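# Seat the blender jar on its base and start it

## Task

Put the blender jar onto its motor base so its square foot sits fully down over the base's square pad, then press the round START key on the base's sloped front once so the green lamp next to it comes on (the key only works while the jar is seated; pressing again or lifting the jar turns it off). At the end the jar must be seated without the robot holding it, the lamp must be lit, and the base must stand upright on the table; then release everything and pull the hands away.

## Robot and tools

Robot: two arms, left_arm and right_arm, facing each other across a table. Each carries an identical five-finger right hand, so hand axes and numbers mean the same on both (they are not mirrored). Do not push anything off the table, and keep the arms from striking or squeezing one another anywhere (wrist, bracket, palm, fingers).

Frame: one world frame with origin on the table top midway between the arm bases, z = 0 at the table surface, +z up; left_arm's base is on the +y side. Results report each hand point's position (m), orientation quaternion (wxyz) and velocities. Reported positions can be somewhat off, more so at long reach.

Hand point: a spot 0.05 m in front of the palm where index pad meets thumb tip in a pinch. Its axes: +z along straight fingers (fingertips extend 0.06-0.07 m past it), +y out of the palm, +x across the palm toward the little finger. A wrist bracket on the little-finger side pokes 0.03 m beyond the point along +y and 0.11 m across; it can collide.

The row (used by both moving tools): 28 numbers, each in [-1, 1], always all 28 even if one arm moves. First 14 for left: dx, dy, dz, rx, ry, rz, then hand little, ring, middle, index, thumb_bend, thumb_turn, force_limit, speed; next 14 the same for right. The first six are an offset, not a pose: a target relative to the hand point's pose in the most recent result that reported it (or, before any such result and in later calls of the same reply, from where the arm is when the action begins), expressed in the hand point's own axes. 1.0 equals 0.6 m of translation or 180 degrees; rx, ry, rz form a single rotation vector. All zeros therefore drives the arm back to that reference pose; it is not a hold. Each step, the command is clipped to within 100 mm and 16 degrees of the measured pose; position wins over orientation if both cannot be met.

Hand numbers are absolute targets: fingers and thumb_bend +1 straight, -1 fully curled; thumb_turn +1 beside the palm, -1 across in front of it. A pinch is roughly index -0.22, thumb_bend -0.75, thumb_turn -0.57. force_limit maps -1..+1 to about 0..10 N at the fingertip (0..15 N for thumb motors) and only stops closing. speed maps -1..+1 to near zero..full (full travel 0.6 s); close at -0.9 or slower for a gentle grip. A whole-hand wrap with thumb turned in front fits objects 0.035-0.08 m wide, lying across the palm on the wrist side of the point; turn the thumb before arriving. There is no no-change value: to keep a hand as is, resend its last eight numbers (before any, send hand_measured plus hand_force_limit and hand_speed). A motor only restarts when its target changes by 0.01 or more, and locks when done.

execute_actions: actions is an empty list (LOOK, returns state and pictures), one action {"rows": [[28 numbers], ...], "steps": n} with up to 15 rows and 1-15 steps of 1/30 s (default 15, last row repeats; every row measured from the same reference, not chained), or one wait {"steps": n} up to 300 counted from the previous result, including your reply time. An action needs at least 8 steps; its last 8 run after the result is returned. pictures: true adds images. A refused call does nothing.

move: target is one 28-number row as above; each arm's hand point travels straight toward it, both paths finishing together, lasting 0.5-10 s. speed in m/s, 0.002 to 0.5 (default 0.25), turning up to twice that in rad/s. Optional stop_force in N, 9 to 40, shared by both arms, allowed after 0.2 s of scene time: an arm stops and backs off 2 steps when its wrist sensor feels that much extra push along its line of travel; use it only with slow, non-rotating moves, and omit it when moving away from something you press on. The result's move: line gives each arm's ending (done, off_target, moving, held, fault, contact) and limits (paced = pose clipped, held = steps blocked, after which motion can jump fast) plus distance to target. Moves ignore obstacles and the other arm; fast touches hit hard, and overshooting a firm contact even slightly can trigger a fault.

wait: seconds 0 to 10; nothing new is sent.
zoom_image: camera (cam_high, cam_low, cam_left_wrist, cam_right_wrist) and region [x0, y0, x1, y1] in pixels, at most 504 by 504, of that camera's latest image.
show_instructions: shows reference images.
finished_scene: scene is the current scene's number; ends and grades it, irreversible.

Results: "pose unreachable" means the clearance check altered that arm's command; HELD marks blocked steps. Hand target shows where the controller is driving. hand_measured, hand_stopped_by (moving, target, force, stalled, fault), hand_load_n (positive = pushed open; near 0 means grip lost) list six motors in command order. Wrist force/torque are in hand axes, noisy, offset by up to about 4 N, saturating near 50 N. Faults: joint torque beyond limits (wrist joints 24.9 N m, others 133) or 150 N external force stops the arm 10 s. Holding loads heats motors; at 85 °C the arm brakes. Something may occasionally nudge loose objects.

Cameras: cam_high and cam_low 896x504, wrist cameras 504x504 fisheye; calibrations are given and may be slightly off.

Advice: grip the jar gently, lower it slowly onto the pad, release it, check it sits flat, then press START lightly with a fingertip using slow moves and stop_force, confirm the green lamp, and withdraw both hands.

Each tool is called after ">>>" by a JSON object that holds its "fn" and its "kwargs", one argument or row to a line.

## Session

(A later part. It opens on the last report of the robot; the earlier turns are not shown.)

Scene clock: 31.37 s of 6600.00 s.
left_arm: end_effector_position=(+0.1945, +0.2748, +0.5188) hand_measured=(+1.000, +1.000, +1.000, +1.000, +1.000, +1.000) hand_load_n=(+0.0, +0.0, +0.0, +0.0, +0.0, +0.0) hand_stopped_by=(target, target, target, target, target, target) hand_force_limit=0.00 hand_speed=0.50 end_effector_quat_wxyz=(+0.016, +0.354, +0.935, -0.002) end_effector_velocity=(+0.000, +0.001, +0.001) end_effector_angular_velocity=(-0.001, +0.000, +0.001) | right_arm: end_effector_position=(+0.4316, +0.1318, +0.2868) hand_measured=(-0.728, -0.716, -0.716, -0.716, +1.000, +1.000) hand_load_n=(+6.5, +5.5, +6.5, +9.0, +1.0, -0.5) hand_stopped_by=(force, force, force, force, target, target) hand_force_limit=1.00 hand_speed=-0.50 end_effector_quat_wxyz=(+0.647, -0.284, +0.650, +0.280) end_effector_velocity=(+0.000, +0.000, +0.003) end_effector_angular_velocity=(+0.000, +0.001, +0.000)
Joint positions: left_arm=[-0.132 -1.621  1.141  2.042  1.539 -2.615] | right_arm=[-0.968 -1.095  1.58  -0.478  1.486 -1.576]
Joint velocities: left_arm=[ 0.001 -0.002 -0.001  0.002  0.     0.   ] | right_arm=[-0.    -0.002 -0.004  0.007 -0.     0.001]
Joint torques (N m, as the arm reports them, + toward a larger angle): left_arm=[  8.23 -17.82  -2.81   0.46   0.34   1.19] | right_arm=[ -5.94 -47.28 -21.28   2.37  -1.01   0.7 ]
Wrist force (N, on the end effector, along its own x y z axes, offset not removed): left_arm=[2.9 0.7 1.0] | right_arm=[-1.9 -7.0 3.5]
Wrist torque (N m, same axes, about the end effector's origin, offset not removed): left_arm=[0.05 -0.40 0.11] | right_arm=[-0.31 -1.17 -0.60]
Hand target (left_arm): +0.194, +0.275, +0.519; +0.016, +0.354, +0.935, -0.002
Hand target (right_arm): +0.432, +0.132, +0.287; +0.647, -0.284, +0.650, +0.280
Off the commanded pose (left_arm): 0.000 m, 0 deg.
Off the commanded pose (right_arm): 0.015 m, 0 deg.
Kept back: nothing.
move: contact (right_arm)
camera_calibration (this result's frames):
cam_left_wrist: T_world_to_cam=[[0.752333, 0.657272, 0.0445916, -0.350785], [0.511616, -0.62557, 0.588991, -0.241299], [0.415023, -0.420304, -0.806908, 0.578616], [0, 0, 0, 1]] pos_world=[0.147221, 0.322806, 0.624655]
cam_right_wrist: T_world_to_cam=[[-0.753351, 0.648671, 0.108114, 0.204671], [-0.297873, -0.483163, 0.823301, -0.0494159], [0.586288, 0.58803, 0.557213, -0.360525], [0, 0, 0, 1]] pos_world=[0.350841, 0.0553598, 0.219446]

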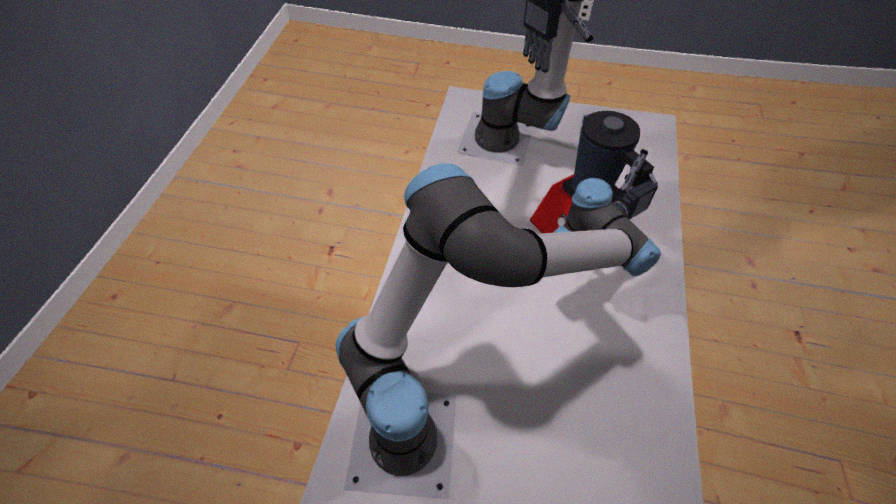

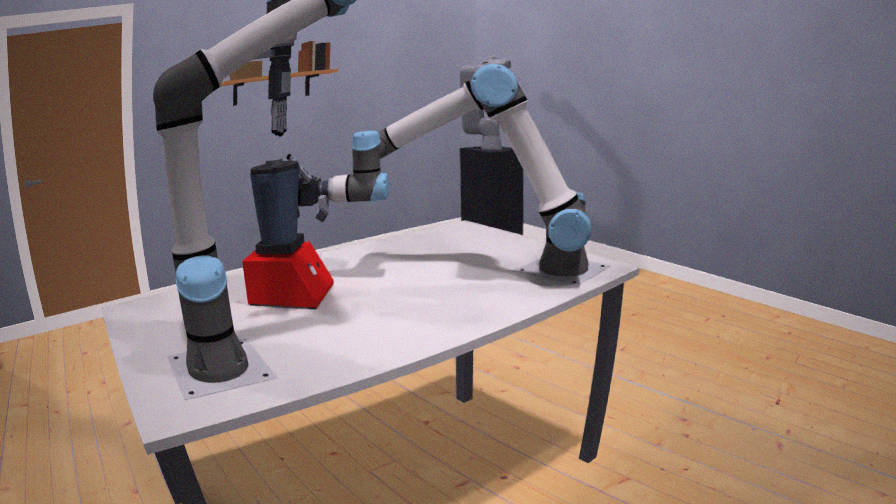

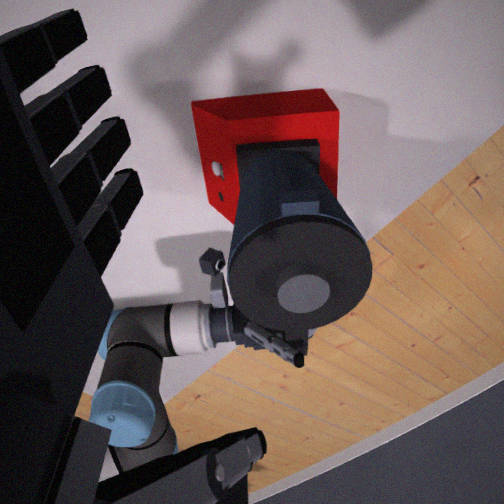

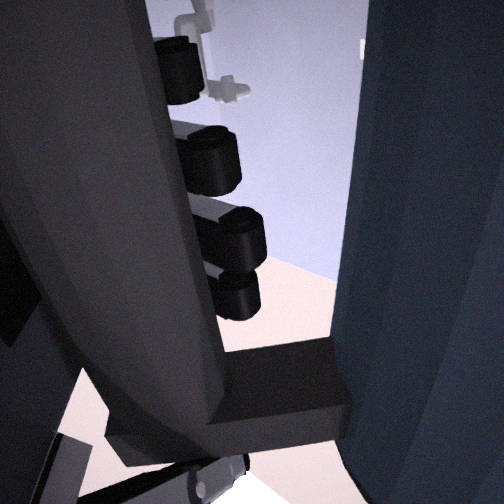

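>>> {"fn": "move", "kwargs": {
  "target": [0,0,0,0,0,0,1,1,1,1,1,1,0,0.5,-0.002,-0.003,0.002,0,0,0,-1,-1,-1,-1,1,1,1,-0.5],
  "speed": 0.005
}}

>>> {"fn": "move", "kwargs": {
  "target": [0,0,0,0,0,0,1,1,1,1,1,1,0,0.5,0.03,0,0,0,0,0,-1,-1,-1,-1,1,1,1,-0.5],
  "speed": 0.005,
  "stop_force": 10
}}

>>> {"fn": "zoom_image", "kwargs": {
  "camera": "cam_low",
  "region": [230, 200, 350, 290]
}}

Scene clock: 32.33 s of 6600.00 s.
left_arm: end_effector_position=(+0.1945, +0.2748, +0.5188) hand_measured=(+1.000, +1.000, +1.000, +1.000, +1.000, +1.000) hand_load_n=(+0.0, +0.0, +0.0, +0.0, +0.0, +0.0) hand_stopped_by=(target, target, target, target, target, target) hand_force_limit=0.00 hand_speed=0.50 end_effector_quat_wxyz=(+0.016, +0.354, +0.935, -0.002) end_effector_velocity=(+0.000, +0.000, +0.000) end_effector_angular_velocity=(-0.001, +0.001, -0.001) | right_arm: end_effector_position=(+0.4336, +0.1314, +0.2880) hand_measured=(-0.728, -0.716, -0.716, -0.716, +1.000, +1.000) hand_load_n=(+5.5, +4.5, +6.5, +9.5, +1.0, -1.0) hand_stopped_by=(force, force, force, force, target, target) hand_force_limit=1.00 hand_speed=-0.50 end_effector_quat_wxyz=(+0.647, -0.284, +0.650, +0.280) end_effector_velocity=(+0.001, +0.001, +0.002) end_effector_angular_velocity=(+0.003, -0.002, +0.001)
Joint positions: left_arm=[-0.132 -1.621  1.141  2.042  1.539 -2.615] | right_arm=[-0.971 -1.095  1.576 -0.474  1.483 -1.576]
Joint velocities: left_arm=[ 0.    -0.001 -0.    -0.     0.     0.001] | right_arm=[-0.001  0.    -0.005  0.001 -0.001  0.   ]
Joint torques (N m, as the arm reports them, + toward a larger angle): left_arm=[  8.41 -19.08  -2.4    0.44   0.25   1.11] | right_arm=[-14.98 -41.34 -31.31  -2.11  -1.88   0.39]
Wrist force (N, on the end effector, along its own x y z axes, offset not removed): left_arm=[1.8 2.0 0.8] | right_arm=[11.7 -1.5 -0.5]
Wrist torque (N m, same axes, about the end effector's origin, offset not removed): left_arm=[0.17 -0.24 0.14] | right_arm=[-0.09 -0.89 -0.47]
Hand target (left_arm): +0.194, +0.275, +0.519; +0.016, +0.354, +0.935, -0.002
Hand target (right_arm): +0.434, +0.131, +0.288; +0.647, -0.284, +0.650, +0.280
Off the commanded pose (left_arm): 0.000 m, 0 deg.
Off the commanded pose (right_arm): 0.000 m, 0 deg.
Kept back: nothing.
move: done
camera_calibration (this result's frames):
cam_left_wrist: T_world_to_cam=[[0.752333, 0.657272, 0.0445916, -0.350785], [0.511616, -0.62557, 0.588991, -0.241299], [0.415023, -0.420304, -0.806908, 0.578616], [0, 0, 0, 1]] pos_world=[0.147221, 0.322806, 0.624655]
cam_right_wrist: T_world_to_cam=[[-0.753351, 0.648667, 0.108135, 0.206271], [-0.297858, -0.483174, 0.823301, -0.0499183], [0.586296, 0.588025, 0.55721, -0.362167], [0, 0, 0, 1]] pos_world=[0.352863, 0.0550427, 0.220596]

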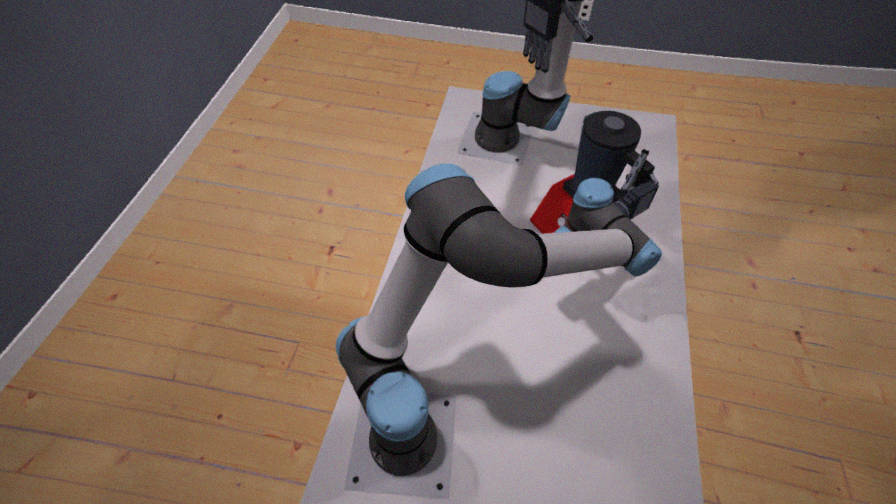

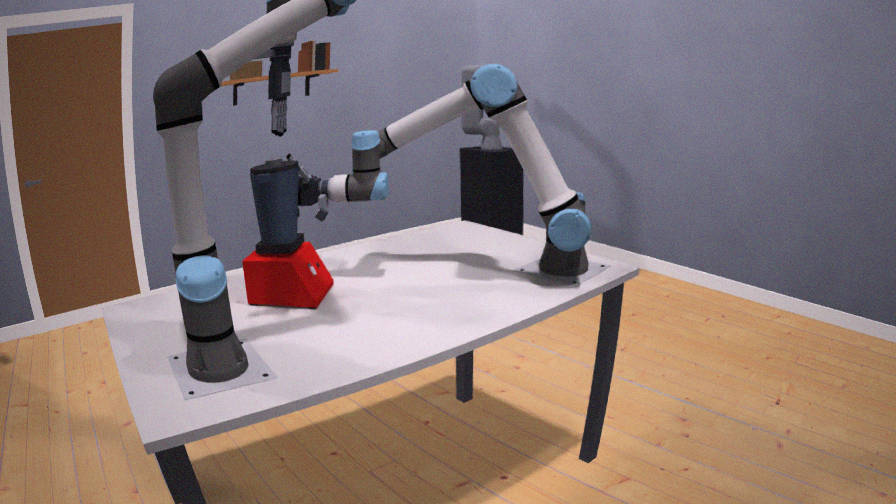

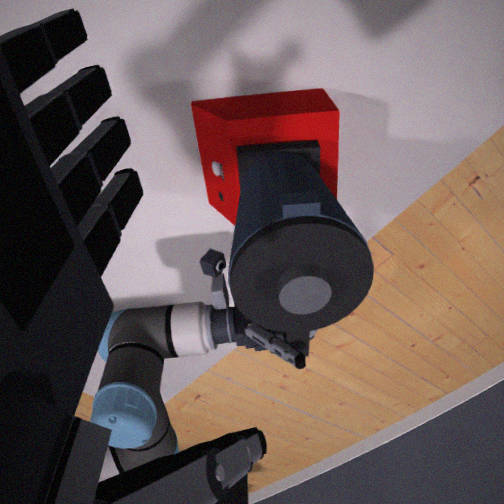

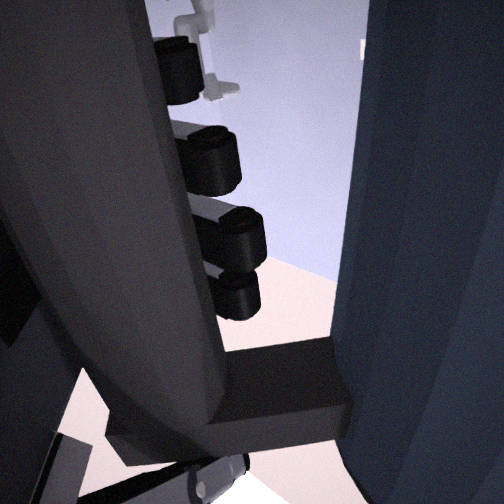

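Scene clock: 33.30 s of 6600.00 s.
left_arm: end_effector_position=(+0.1945, +0.2748, +0.5188) hand_measured=(+1.000, +1.000, +1.000, +1.000, +1.000, +1.000) hand_load_n=(+0.0, +0.0, +0.0, +0.0, +0.0, +0.0) hand_stopped_by=(target, target, target, target, target, target) hand_force_limit=0.00 hand_speed=0.50 end_effector_quat_wxyz=(+0.016, +0.354, +0.935, -0.002) end_effector_velocity=(-0.000, -0.001, -0.001) end_effector_angular_velocity=(+0.000, -0.000, -0.000) | right_arm: end_effector_position=(+0.4336, +0.1314, +0.2849) hand_measured=(-0.728, -0.716, -0.716, -0.716, +1.000, +1.000) hand_load_n=(+6.5, +5.5, +6.5, +8.5, +1.5, -1.0) hand_stopped_by=(force, force, force, force, target, target) hand_force_limit=1.00 hand_speed=-0.50 end_effector_quat_wxyz=(+0.647, -0.284, +0.650, +0.280) end_effector_velocity=(-0.000, +0.000, +0.001) end_effector_angular_velocity=(-0.002, +0.003, -0.000)
Joint positions: left_arm=[-0.132 -1.621  1.141  2.042  1.539 -2.615] | right_arm=[-0.971 -1.091  1.579 -0.481  1.483 -1.576]
Joint velocities: left_arm=[-0.     0.001  0.001 -0.001  0.    -0.   ] | right_arm=[ 0.    -0.001 -0.003  0.007  0.     0.001]
Joint torques (N m, as the arm reports them, + toward a larger angle): left_arm=[  8.43 -18.57  -3.82   0.53   0.34   1.26] | right_arm=[ -8.67 -47.17 -21.12   2.66  -1.22  -0.04]
Wrist force (N, on the end effector, along its own x y z axes, offset not removed): left_arm=[2.9 2.1 0.5] | right_arm=[-0.5 -6.1 8.7]
Wrist torque (N m, same axes, about the end effector's origin, offset not removed): left_arm=[0.24 -0.43 0.16] | right_arm=[-0.35 -1.78 -0.49]
Hand target (left_arm): +0.194, +0.275, +0.519; +0.016, +0.354, +0.935, -0.002
Hand target (right_arm): +0.434, +0.131, +0.285; +0.647, -0.284, +0.650, +0.280
Off the commanded pose (left_arm): 0.000 m, 0 deg.
Off the commanded pose (right_arm): 0.015 m, 0 deg.
Kept back: nothing.
move: contact (right_arm)
camera_calibration (this result's frames):
cam_left_wrist: T_world_to_cam=[[0.752333, 0.657272, 0.0445916, -0.350785], [0.511616, -0.62557, 0.588991, -0.241299], [0.415023, -0.420303, -0.806908, 0.578616], [0, 0, 0, 1]] pos_world=[0.147221, 0.322806, 0.624655]
cam_right_wrist: T_world_to_cam=[[-0.753286, 0.648742, 0.108142, 0.206611], [-0.297869, -0.483116, 0.823331, -0.0474659], [0.586374, 0.587991, 0.557164, -0.360491], [0, 0, 0, 1]] pos_world=[0.352881, 0.0549967, 0.217589]

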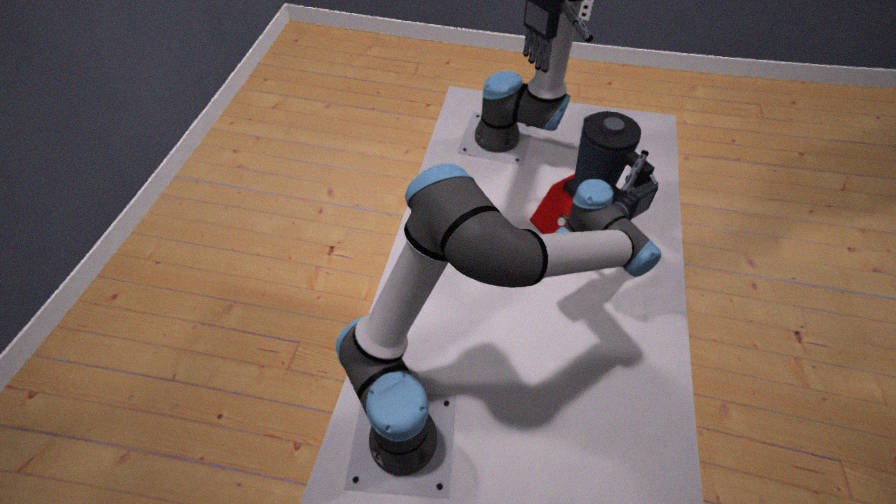

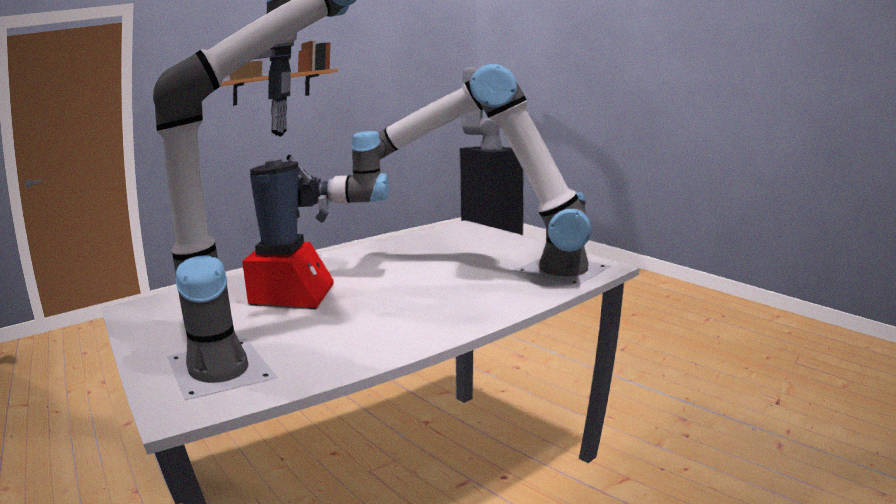

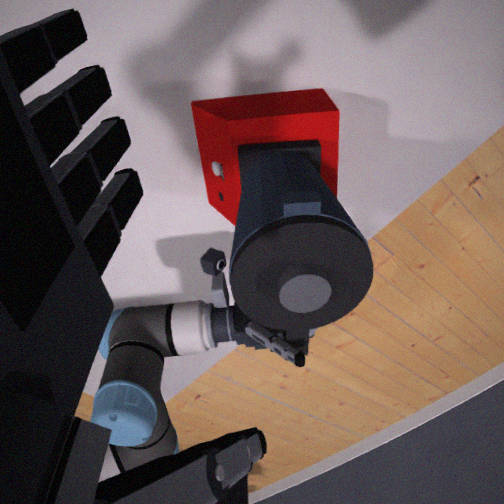

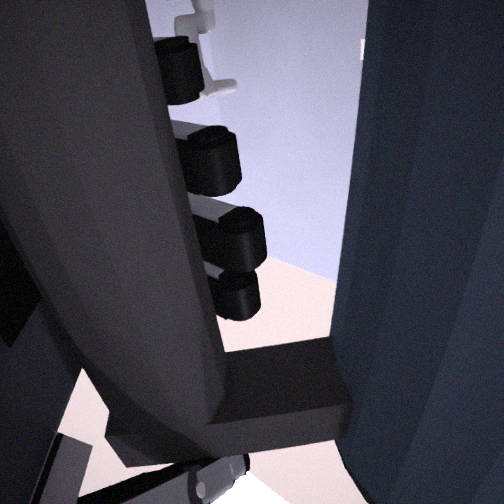

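Region (230, 200, 350, 290) of cam_low's 896x504 image, scaled by 4.200, with more detail than that image has; it fills the top 378 rows of this view, and the rest is white.

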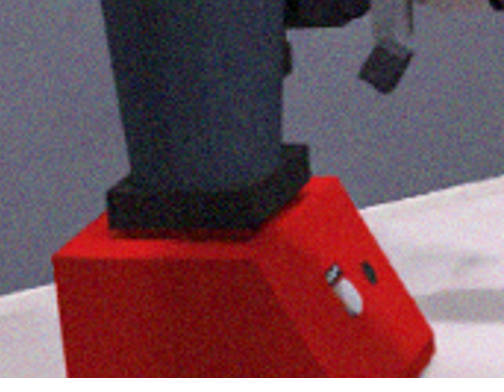

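>>> {"fn": "move", "kwargs": {
  "target": [0,0,0,0,0,0,1,1,1,1,1,1,0,0.5,-0.002,-0.002,0.003,0,0,0,-1,-1,-1,-1,1,1,1,-0.5],
  "speed": 0.005
}}

>>> {"fn": "move", "kwargs": {
  "target": [0,0,0,0,0,0,1,1,1,1,1,1,0,0.5,0.03,0,0,0,0,0,-1,-1,-1,-1,1,1,1,-0.5],
  "speed": 0.005,
  "stop_force": 10
}}

>>> {"fn": "zoom_image", "kwargs": {
  "camera": "cam_low",
  "region": [230, 200, 350, 290]
}}

Scene clock: 34.30 s of 6600.00 s.
left_arm: end_effector_position=(+0.1945, +0.2748, +0.5188) hand_measured=(+1.000, +1.000, +1.000, +1.000, +1.000, +1.000) hand_load_n=(+0.0, +0.0, +0.0, +0.0, +0.0, +0.0) hand_stopped_by=(target, target, target, target, target, target) hand_force_limit=0.00 hand_speed=0.50 end_effector_quat_wxyz=(+0.016, +0.354, +0.935, -0.002) end_effector_velocity=(-0.000, -0.000, -0.000) end_effector_angular_velocity=(+0.002, -0.001, +0.000) | right_arm: end_effector_position=(+0.4356, +0.1319, +0.2861) hand_measured=(-0.728, -0.716, -0.716, -0.716, +1.000, +1.000) hand_load_n=(+4.5, +4.0, +6.0, +9.0, +1.0, -1.0) hand_stopped_by=(force, force, force, force, target, target) hand_force_limit=1.00 hand_speed=-0.50 end_effector_quat_wxyz=(+0.647, -0.284, +0.650, +0.280) end_effector_velocity=(+0.001, -0.000, +0.001) end_effector_angular_velocity=(+0.002, +0.000, -0.000)
Joint positions: left_arm=[-0.132 -1.621  1.141  2.042  1.539 -2.615] | right_arm=[-0.973 -1.089  1.573 -0.476  1.481 -1.576]
Joint velocities: left_arm=[ 0.     0.001  0.     0.001 -0.    -0.   ] | right_arm=[-0.002  0.001 -0.003  0.002 -0.001  0.001]
Joint torques (N m, as the arm reports them, + toward a larger angle): left_arm=[  8.05 -17.96  -2.04   0.47   0.33   1.04] | right_arm=[-14.7  -41.73 -30.4   -2.34  -1.28  -0.23]
Wrist force (N, on the end effector, along its own x y z axes, offset not removed): left_arm=[2.0 2.3 1.8] | right_arm=[12.5 -1.0 0.1]
Wrist torque (N m, same axes, about the end effector's origin, offset not removed): left_arm=[0.26 -0.29 0.18] | right_arm=[-0.01 -0.96 -0.34]
Hand target (left_arm): +0.194, +0.275, +0.519; +0.016, +0.354, +0.935, -0.002
Hand target (right_arm): +0.436, +0.132, +0.286; +0.647, -0.284, +0.650, +0.280
Off the commanded pose (left_arm): 0.000 m, 0 deg.
Off the commanded pose (right_arm): 0.000 m, 0 deg.
Kept back: nothing.
move: done
camera_calibration (this result's frames):
cam_left_wrist: T_world_to_cam=[[0.752333, 0.657272, 0.0445916, -0.350785], [0.511616, -0.62557, 0.588991, -0.241299], [0.415023, -0.420304, -0.806908, 0.578616], [0, 0, 0, 1]] pos_world=[0.147221, 0.322806, 0.624655]
cam_right_wrist: T_world_to_cam=[[-0.753287, 0.648738, 0.108155, 0.207671], [-0.297859, -0.483123, 0.82333, -0.0475809], [0.586377, 0.587989, 0.557163, -0.362583], [0, 0, 0, 1]] pos_world=[0.354874, 0.0554832, 0.218732]

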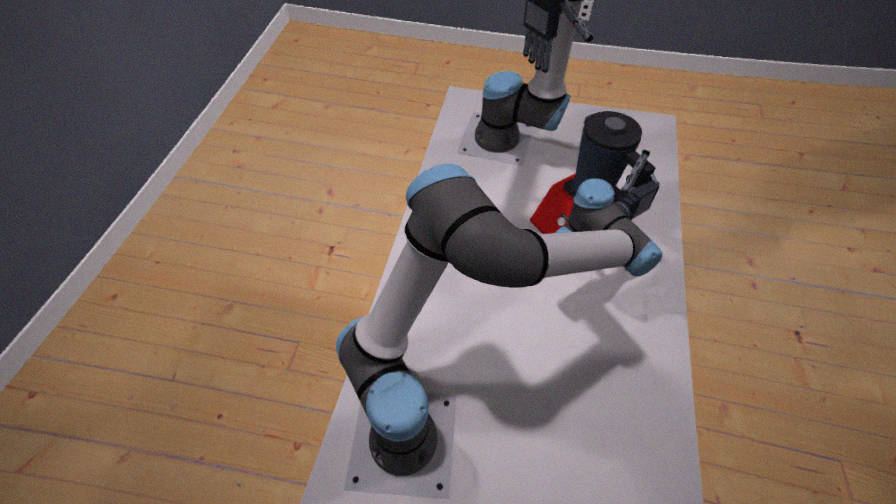

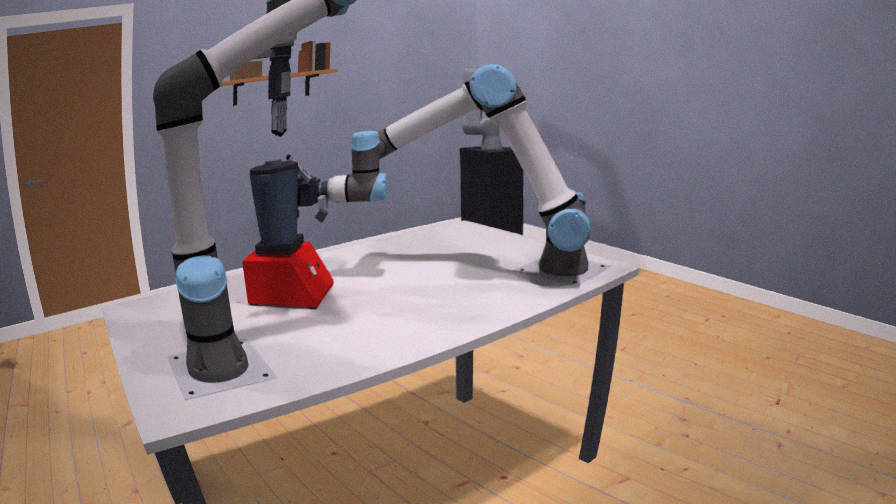

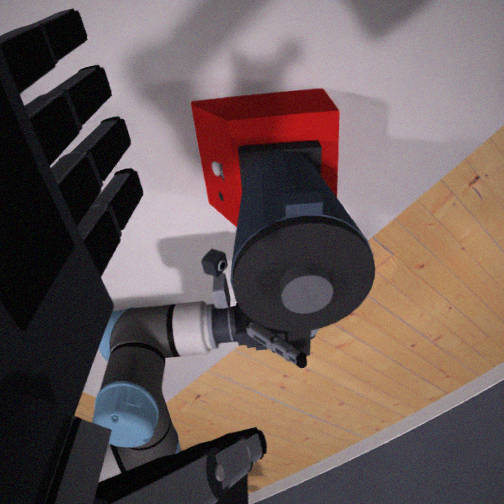

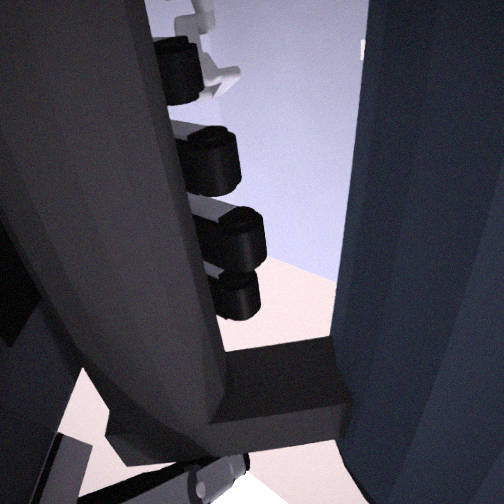

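Scene clock: 35.33 s of 6600.00 s.
left_arm: end_effector_position=(+0.1945, +0.2748, +0.5188) hand_measured=(+1.000, +1.000, +1.000, +1.000, +1.000, +1.000) hand_load_n=(+0.0, +0.0, +0.0, +0.0, +0.0, +0.0) hand_stopped_by=(target, target, target, target, target, target) hand_force_limit=0.00 hand_speed=0.50 end_effector_quat_wxyz=(+0.016, +0.354, +0.935, -0.002) end_effector_velocity=(-0.000, -0.000, +0.000) end_effector_angular_velocity=(-0.005, +0.001, -0.001) | right_arm: end_effector_position=(+0.4357, +0.1318, +0.2828) hand_measured=(-0.730, -0.716, -0.716, -0.716, +1.000, +1.000) hand_load_n=(+3.5, +3.0, +5.5, +9.0, +1.0, +0.0) hand_stopped_by=(force, force, force, force, target, target) hand_force_limit=1.00 hand_speed=-0.50 end_effector_quat_wxyz=(+0.647, -0.284, +0.650, +0.280) end_effector_velocity=(+0.000, -0.000, +0.002) end_effector_angular_velocity=(-0.000, +0.001, -0.000)
Joint positions: left_arm=[-0.132 -1.621  1.141  2.042  1.539 -2.615] | right_arm=[-0.973 -1.086  1.577 -0.484  1.481 -1.576]
Joint velocities: left_arm=[-0.001 -0.001 -0.002 -0.002 -0.     0.   ] | right_arm=[-0.    -0.002 -0.003  0.007  0.     0.   ]
Joint torques (N m, as the arm reports them, + toward a larger angle): left_arm=[  7.81 -18.02  -2.38   0.53   0.36   1.1 ] | right_arm=[ -6.8  -48.42 -22.06   1.18  -1.42  -0.41]
Wrist force (N, on the end effector, along its own x y z axes, offset not removed): left_arm=[3.2 2.3 0.0] | right_arm=[-3.1 -9.8 3.5]
Wrist torque (N m, same axes, about the end effector's origin, offset not removed): left_arm=[0.30 -0.36 0.22] | right_arm=[-0.48 -0.27 -1.25]
Hand target (left_arm): +0.194, +0.275, +0.519; +0.016, +0.354, +0.935, -0.002
Hand target (right_arm): +0.436, +0.132, +0.283; +0.647, -0.284, +0.650, +0.280
Off the commanded pose (left_arm): 0.000 m, 0 deg.
Off the commanded pose (right_arm): 0.015 m, 0 deg.
Kept back: nothing.
move: contact (right_arm)
camera_calibration (this result's frames):
cam_left_wrist: T_world_to_cam=[[0.752333, 0.657272, 0.0445916, -0.350785], [0.511616, -0.62557, 0.588991, -0.241299], [0.415023, -0.420304, -0.806908, 0.578616], [0, 0, 0, 1]] pos_world=[0.147221, 0.322806, 0.624655]
cam_right_wrist: T_world_to_cam=[[-0.753208, 0.64883, 0.108155, 0.208075], [-0.297916, -0.483085, 0.823331, -0.04485], [0.58645, 0.587919, 0.557161, -0.36075], [0, 0, 0, 1]] pos_world=[0.354924, 0.0554204, 0.215418]

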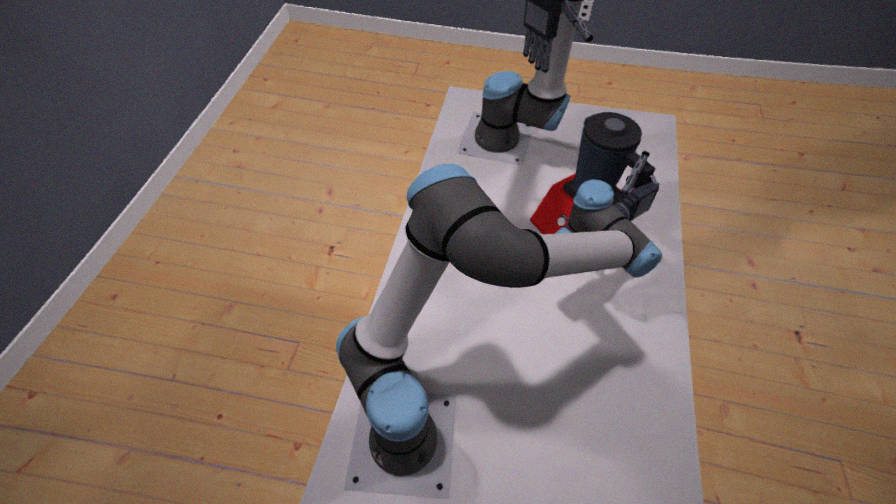

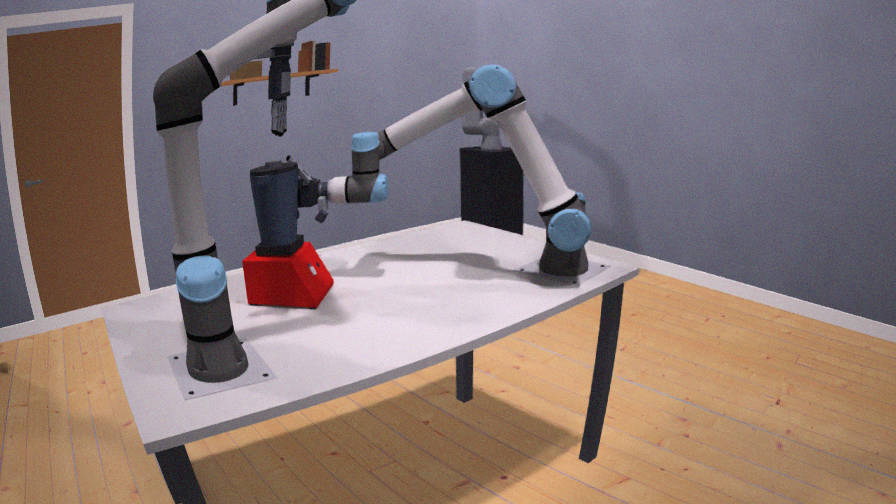

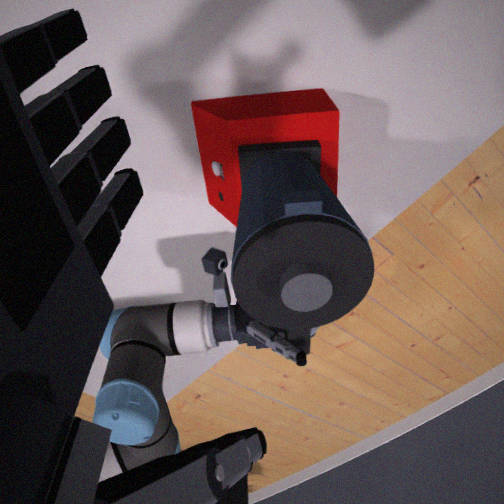

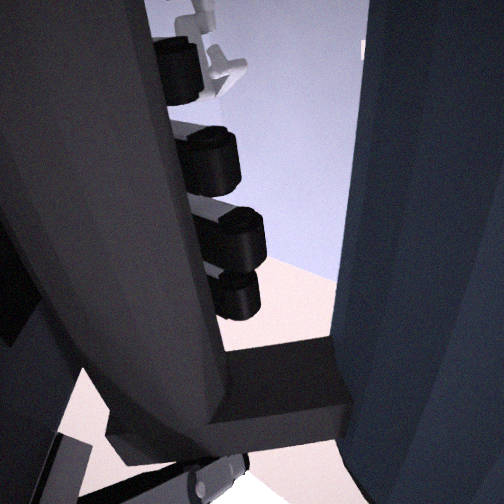

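Region (230, 200, 350, 290) of cam_low's 896x504 image, scaled by 4.200, with more detail than that image has; it fills the top 378 rows of this view, and the rest is white.

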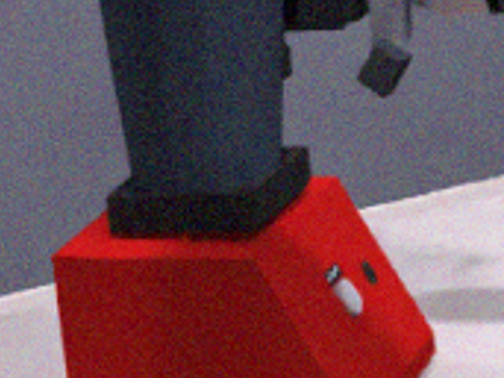

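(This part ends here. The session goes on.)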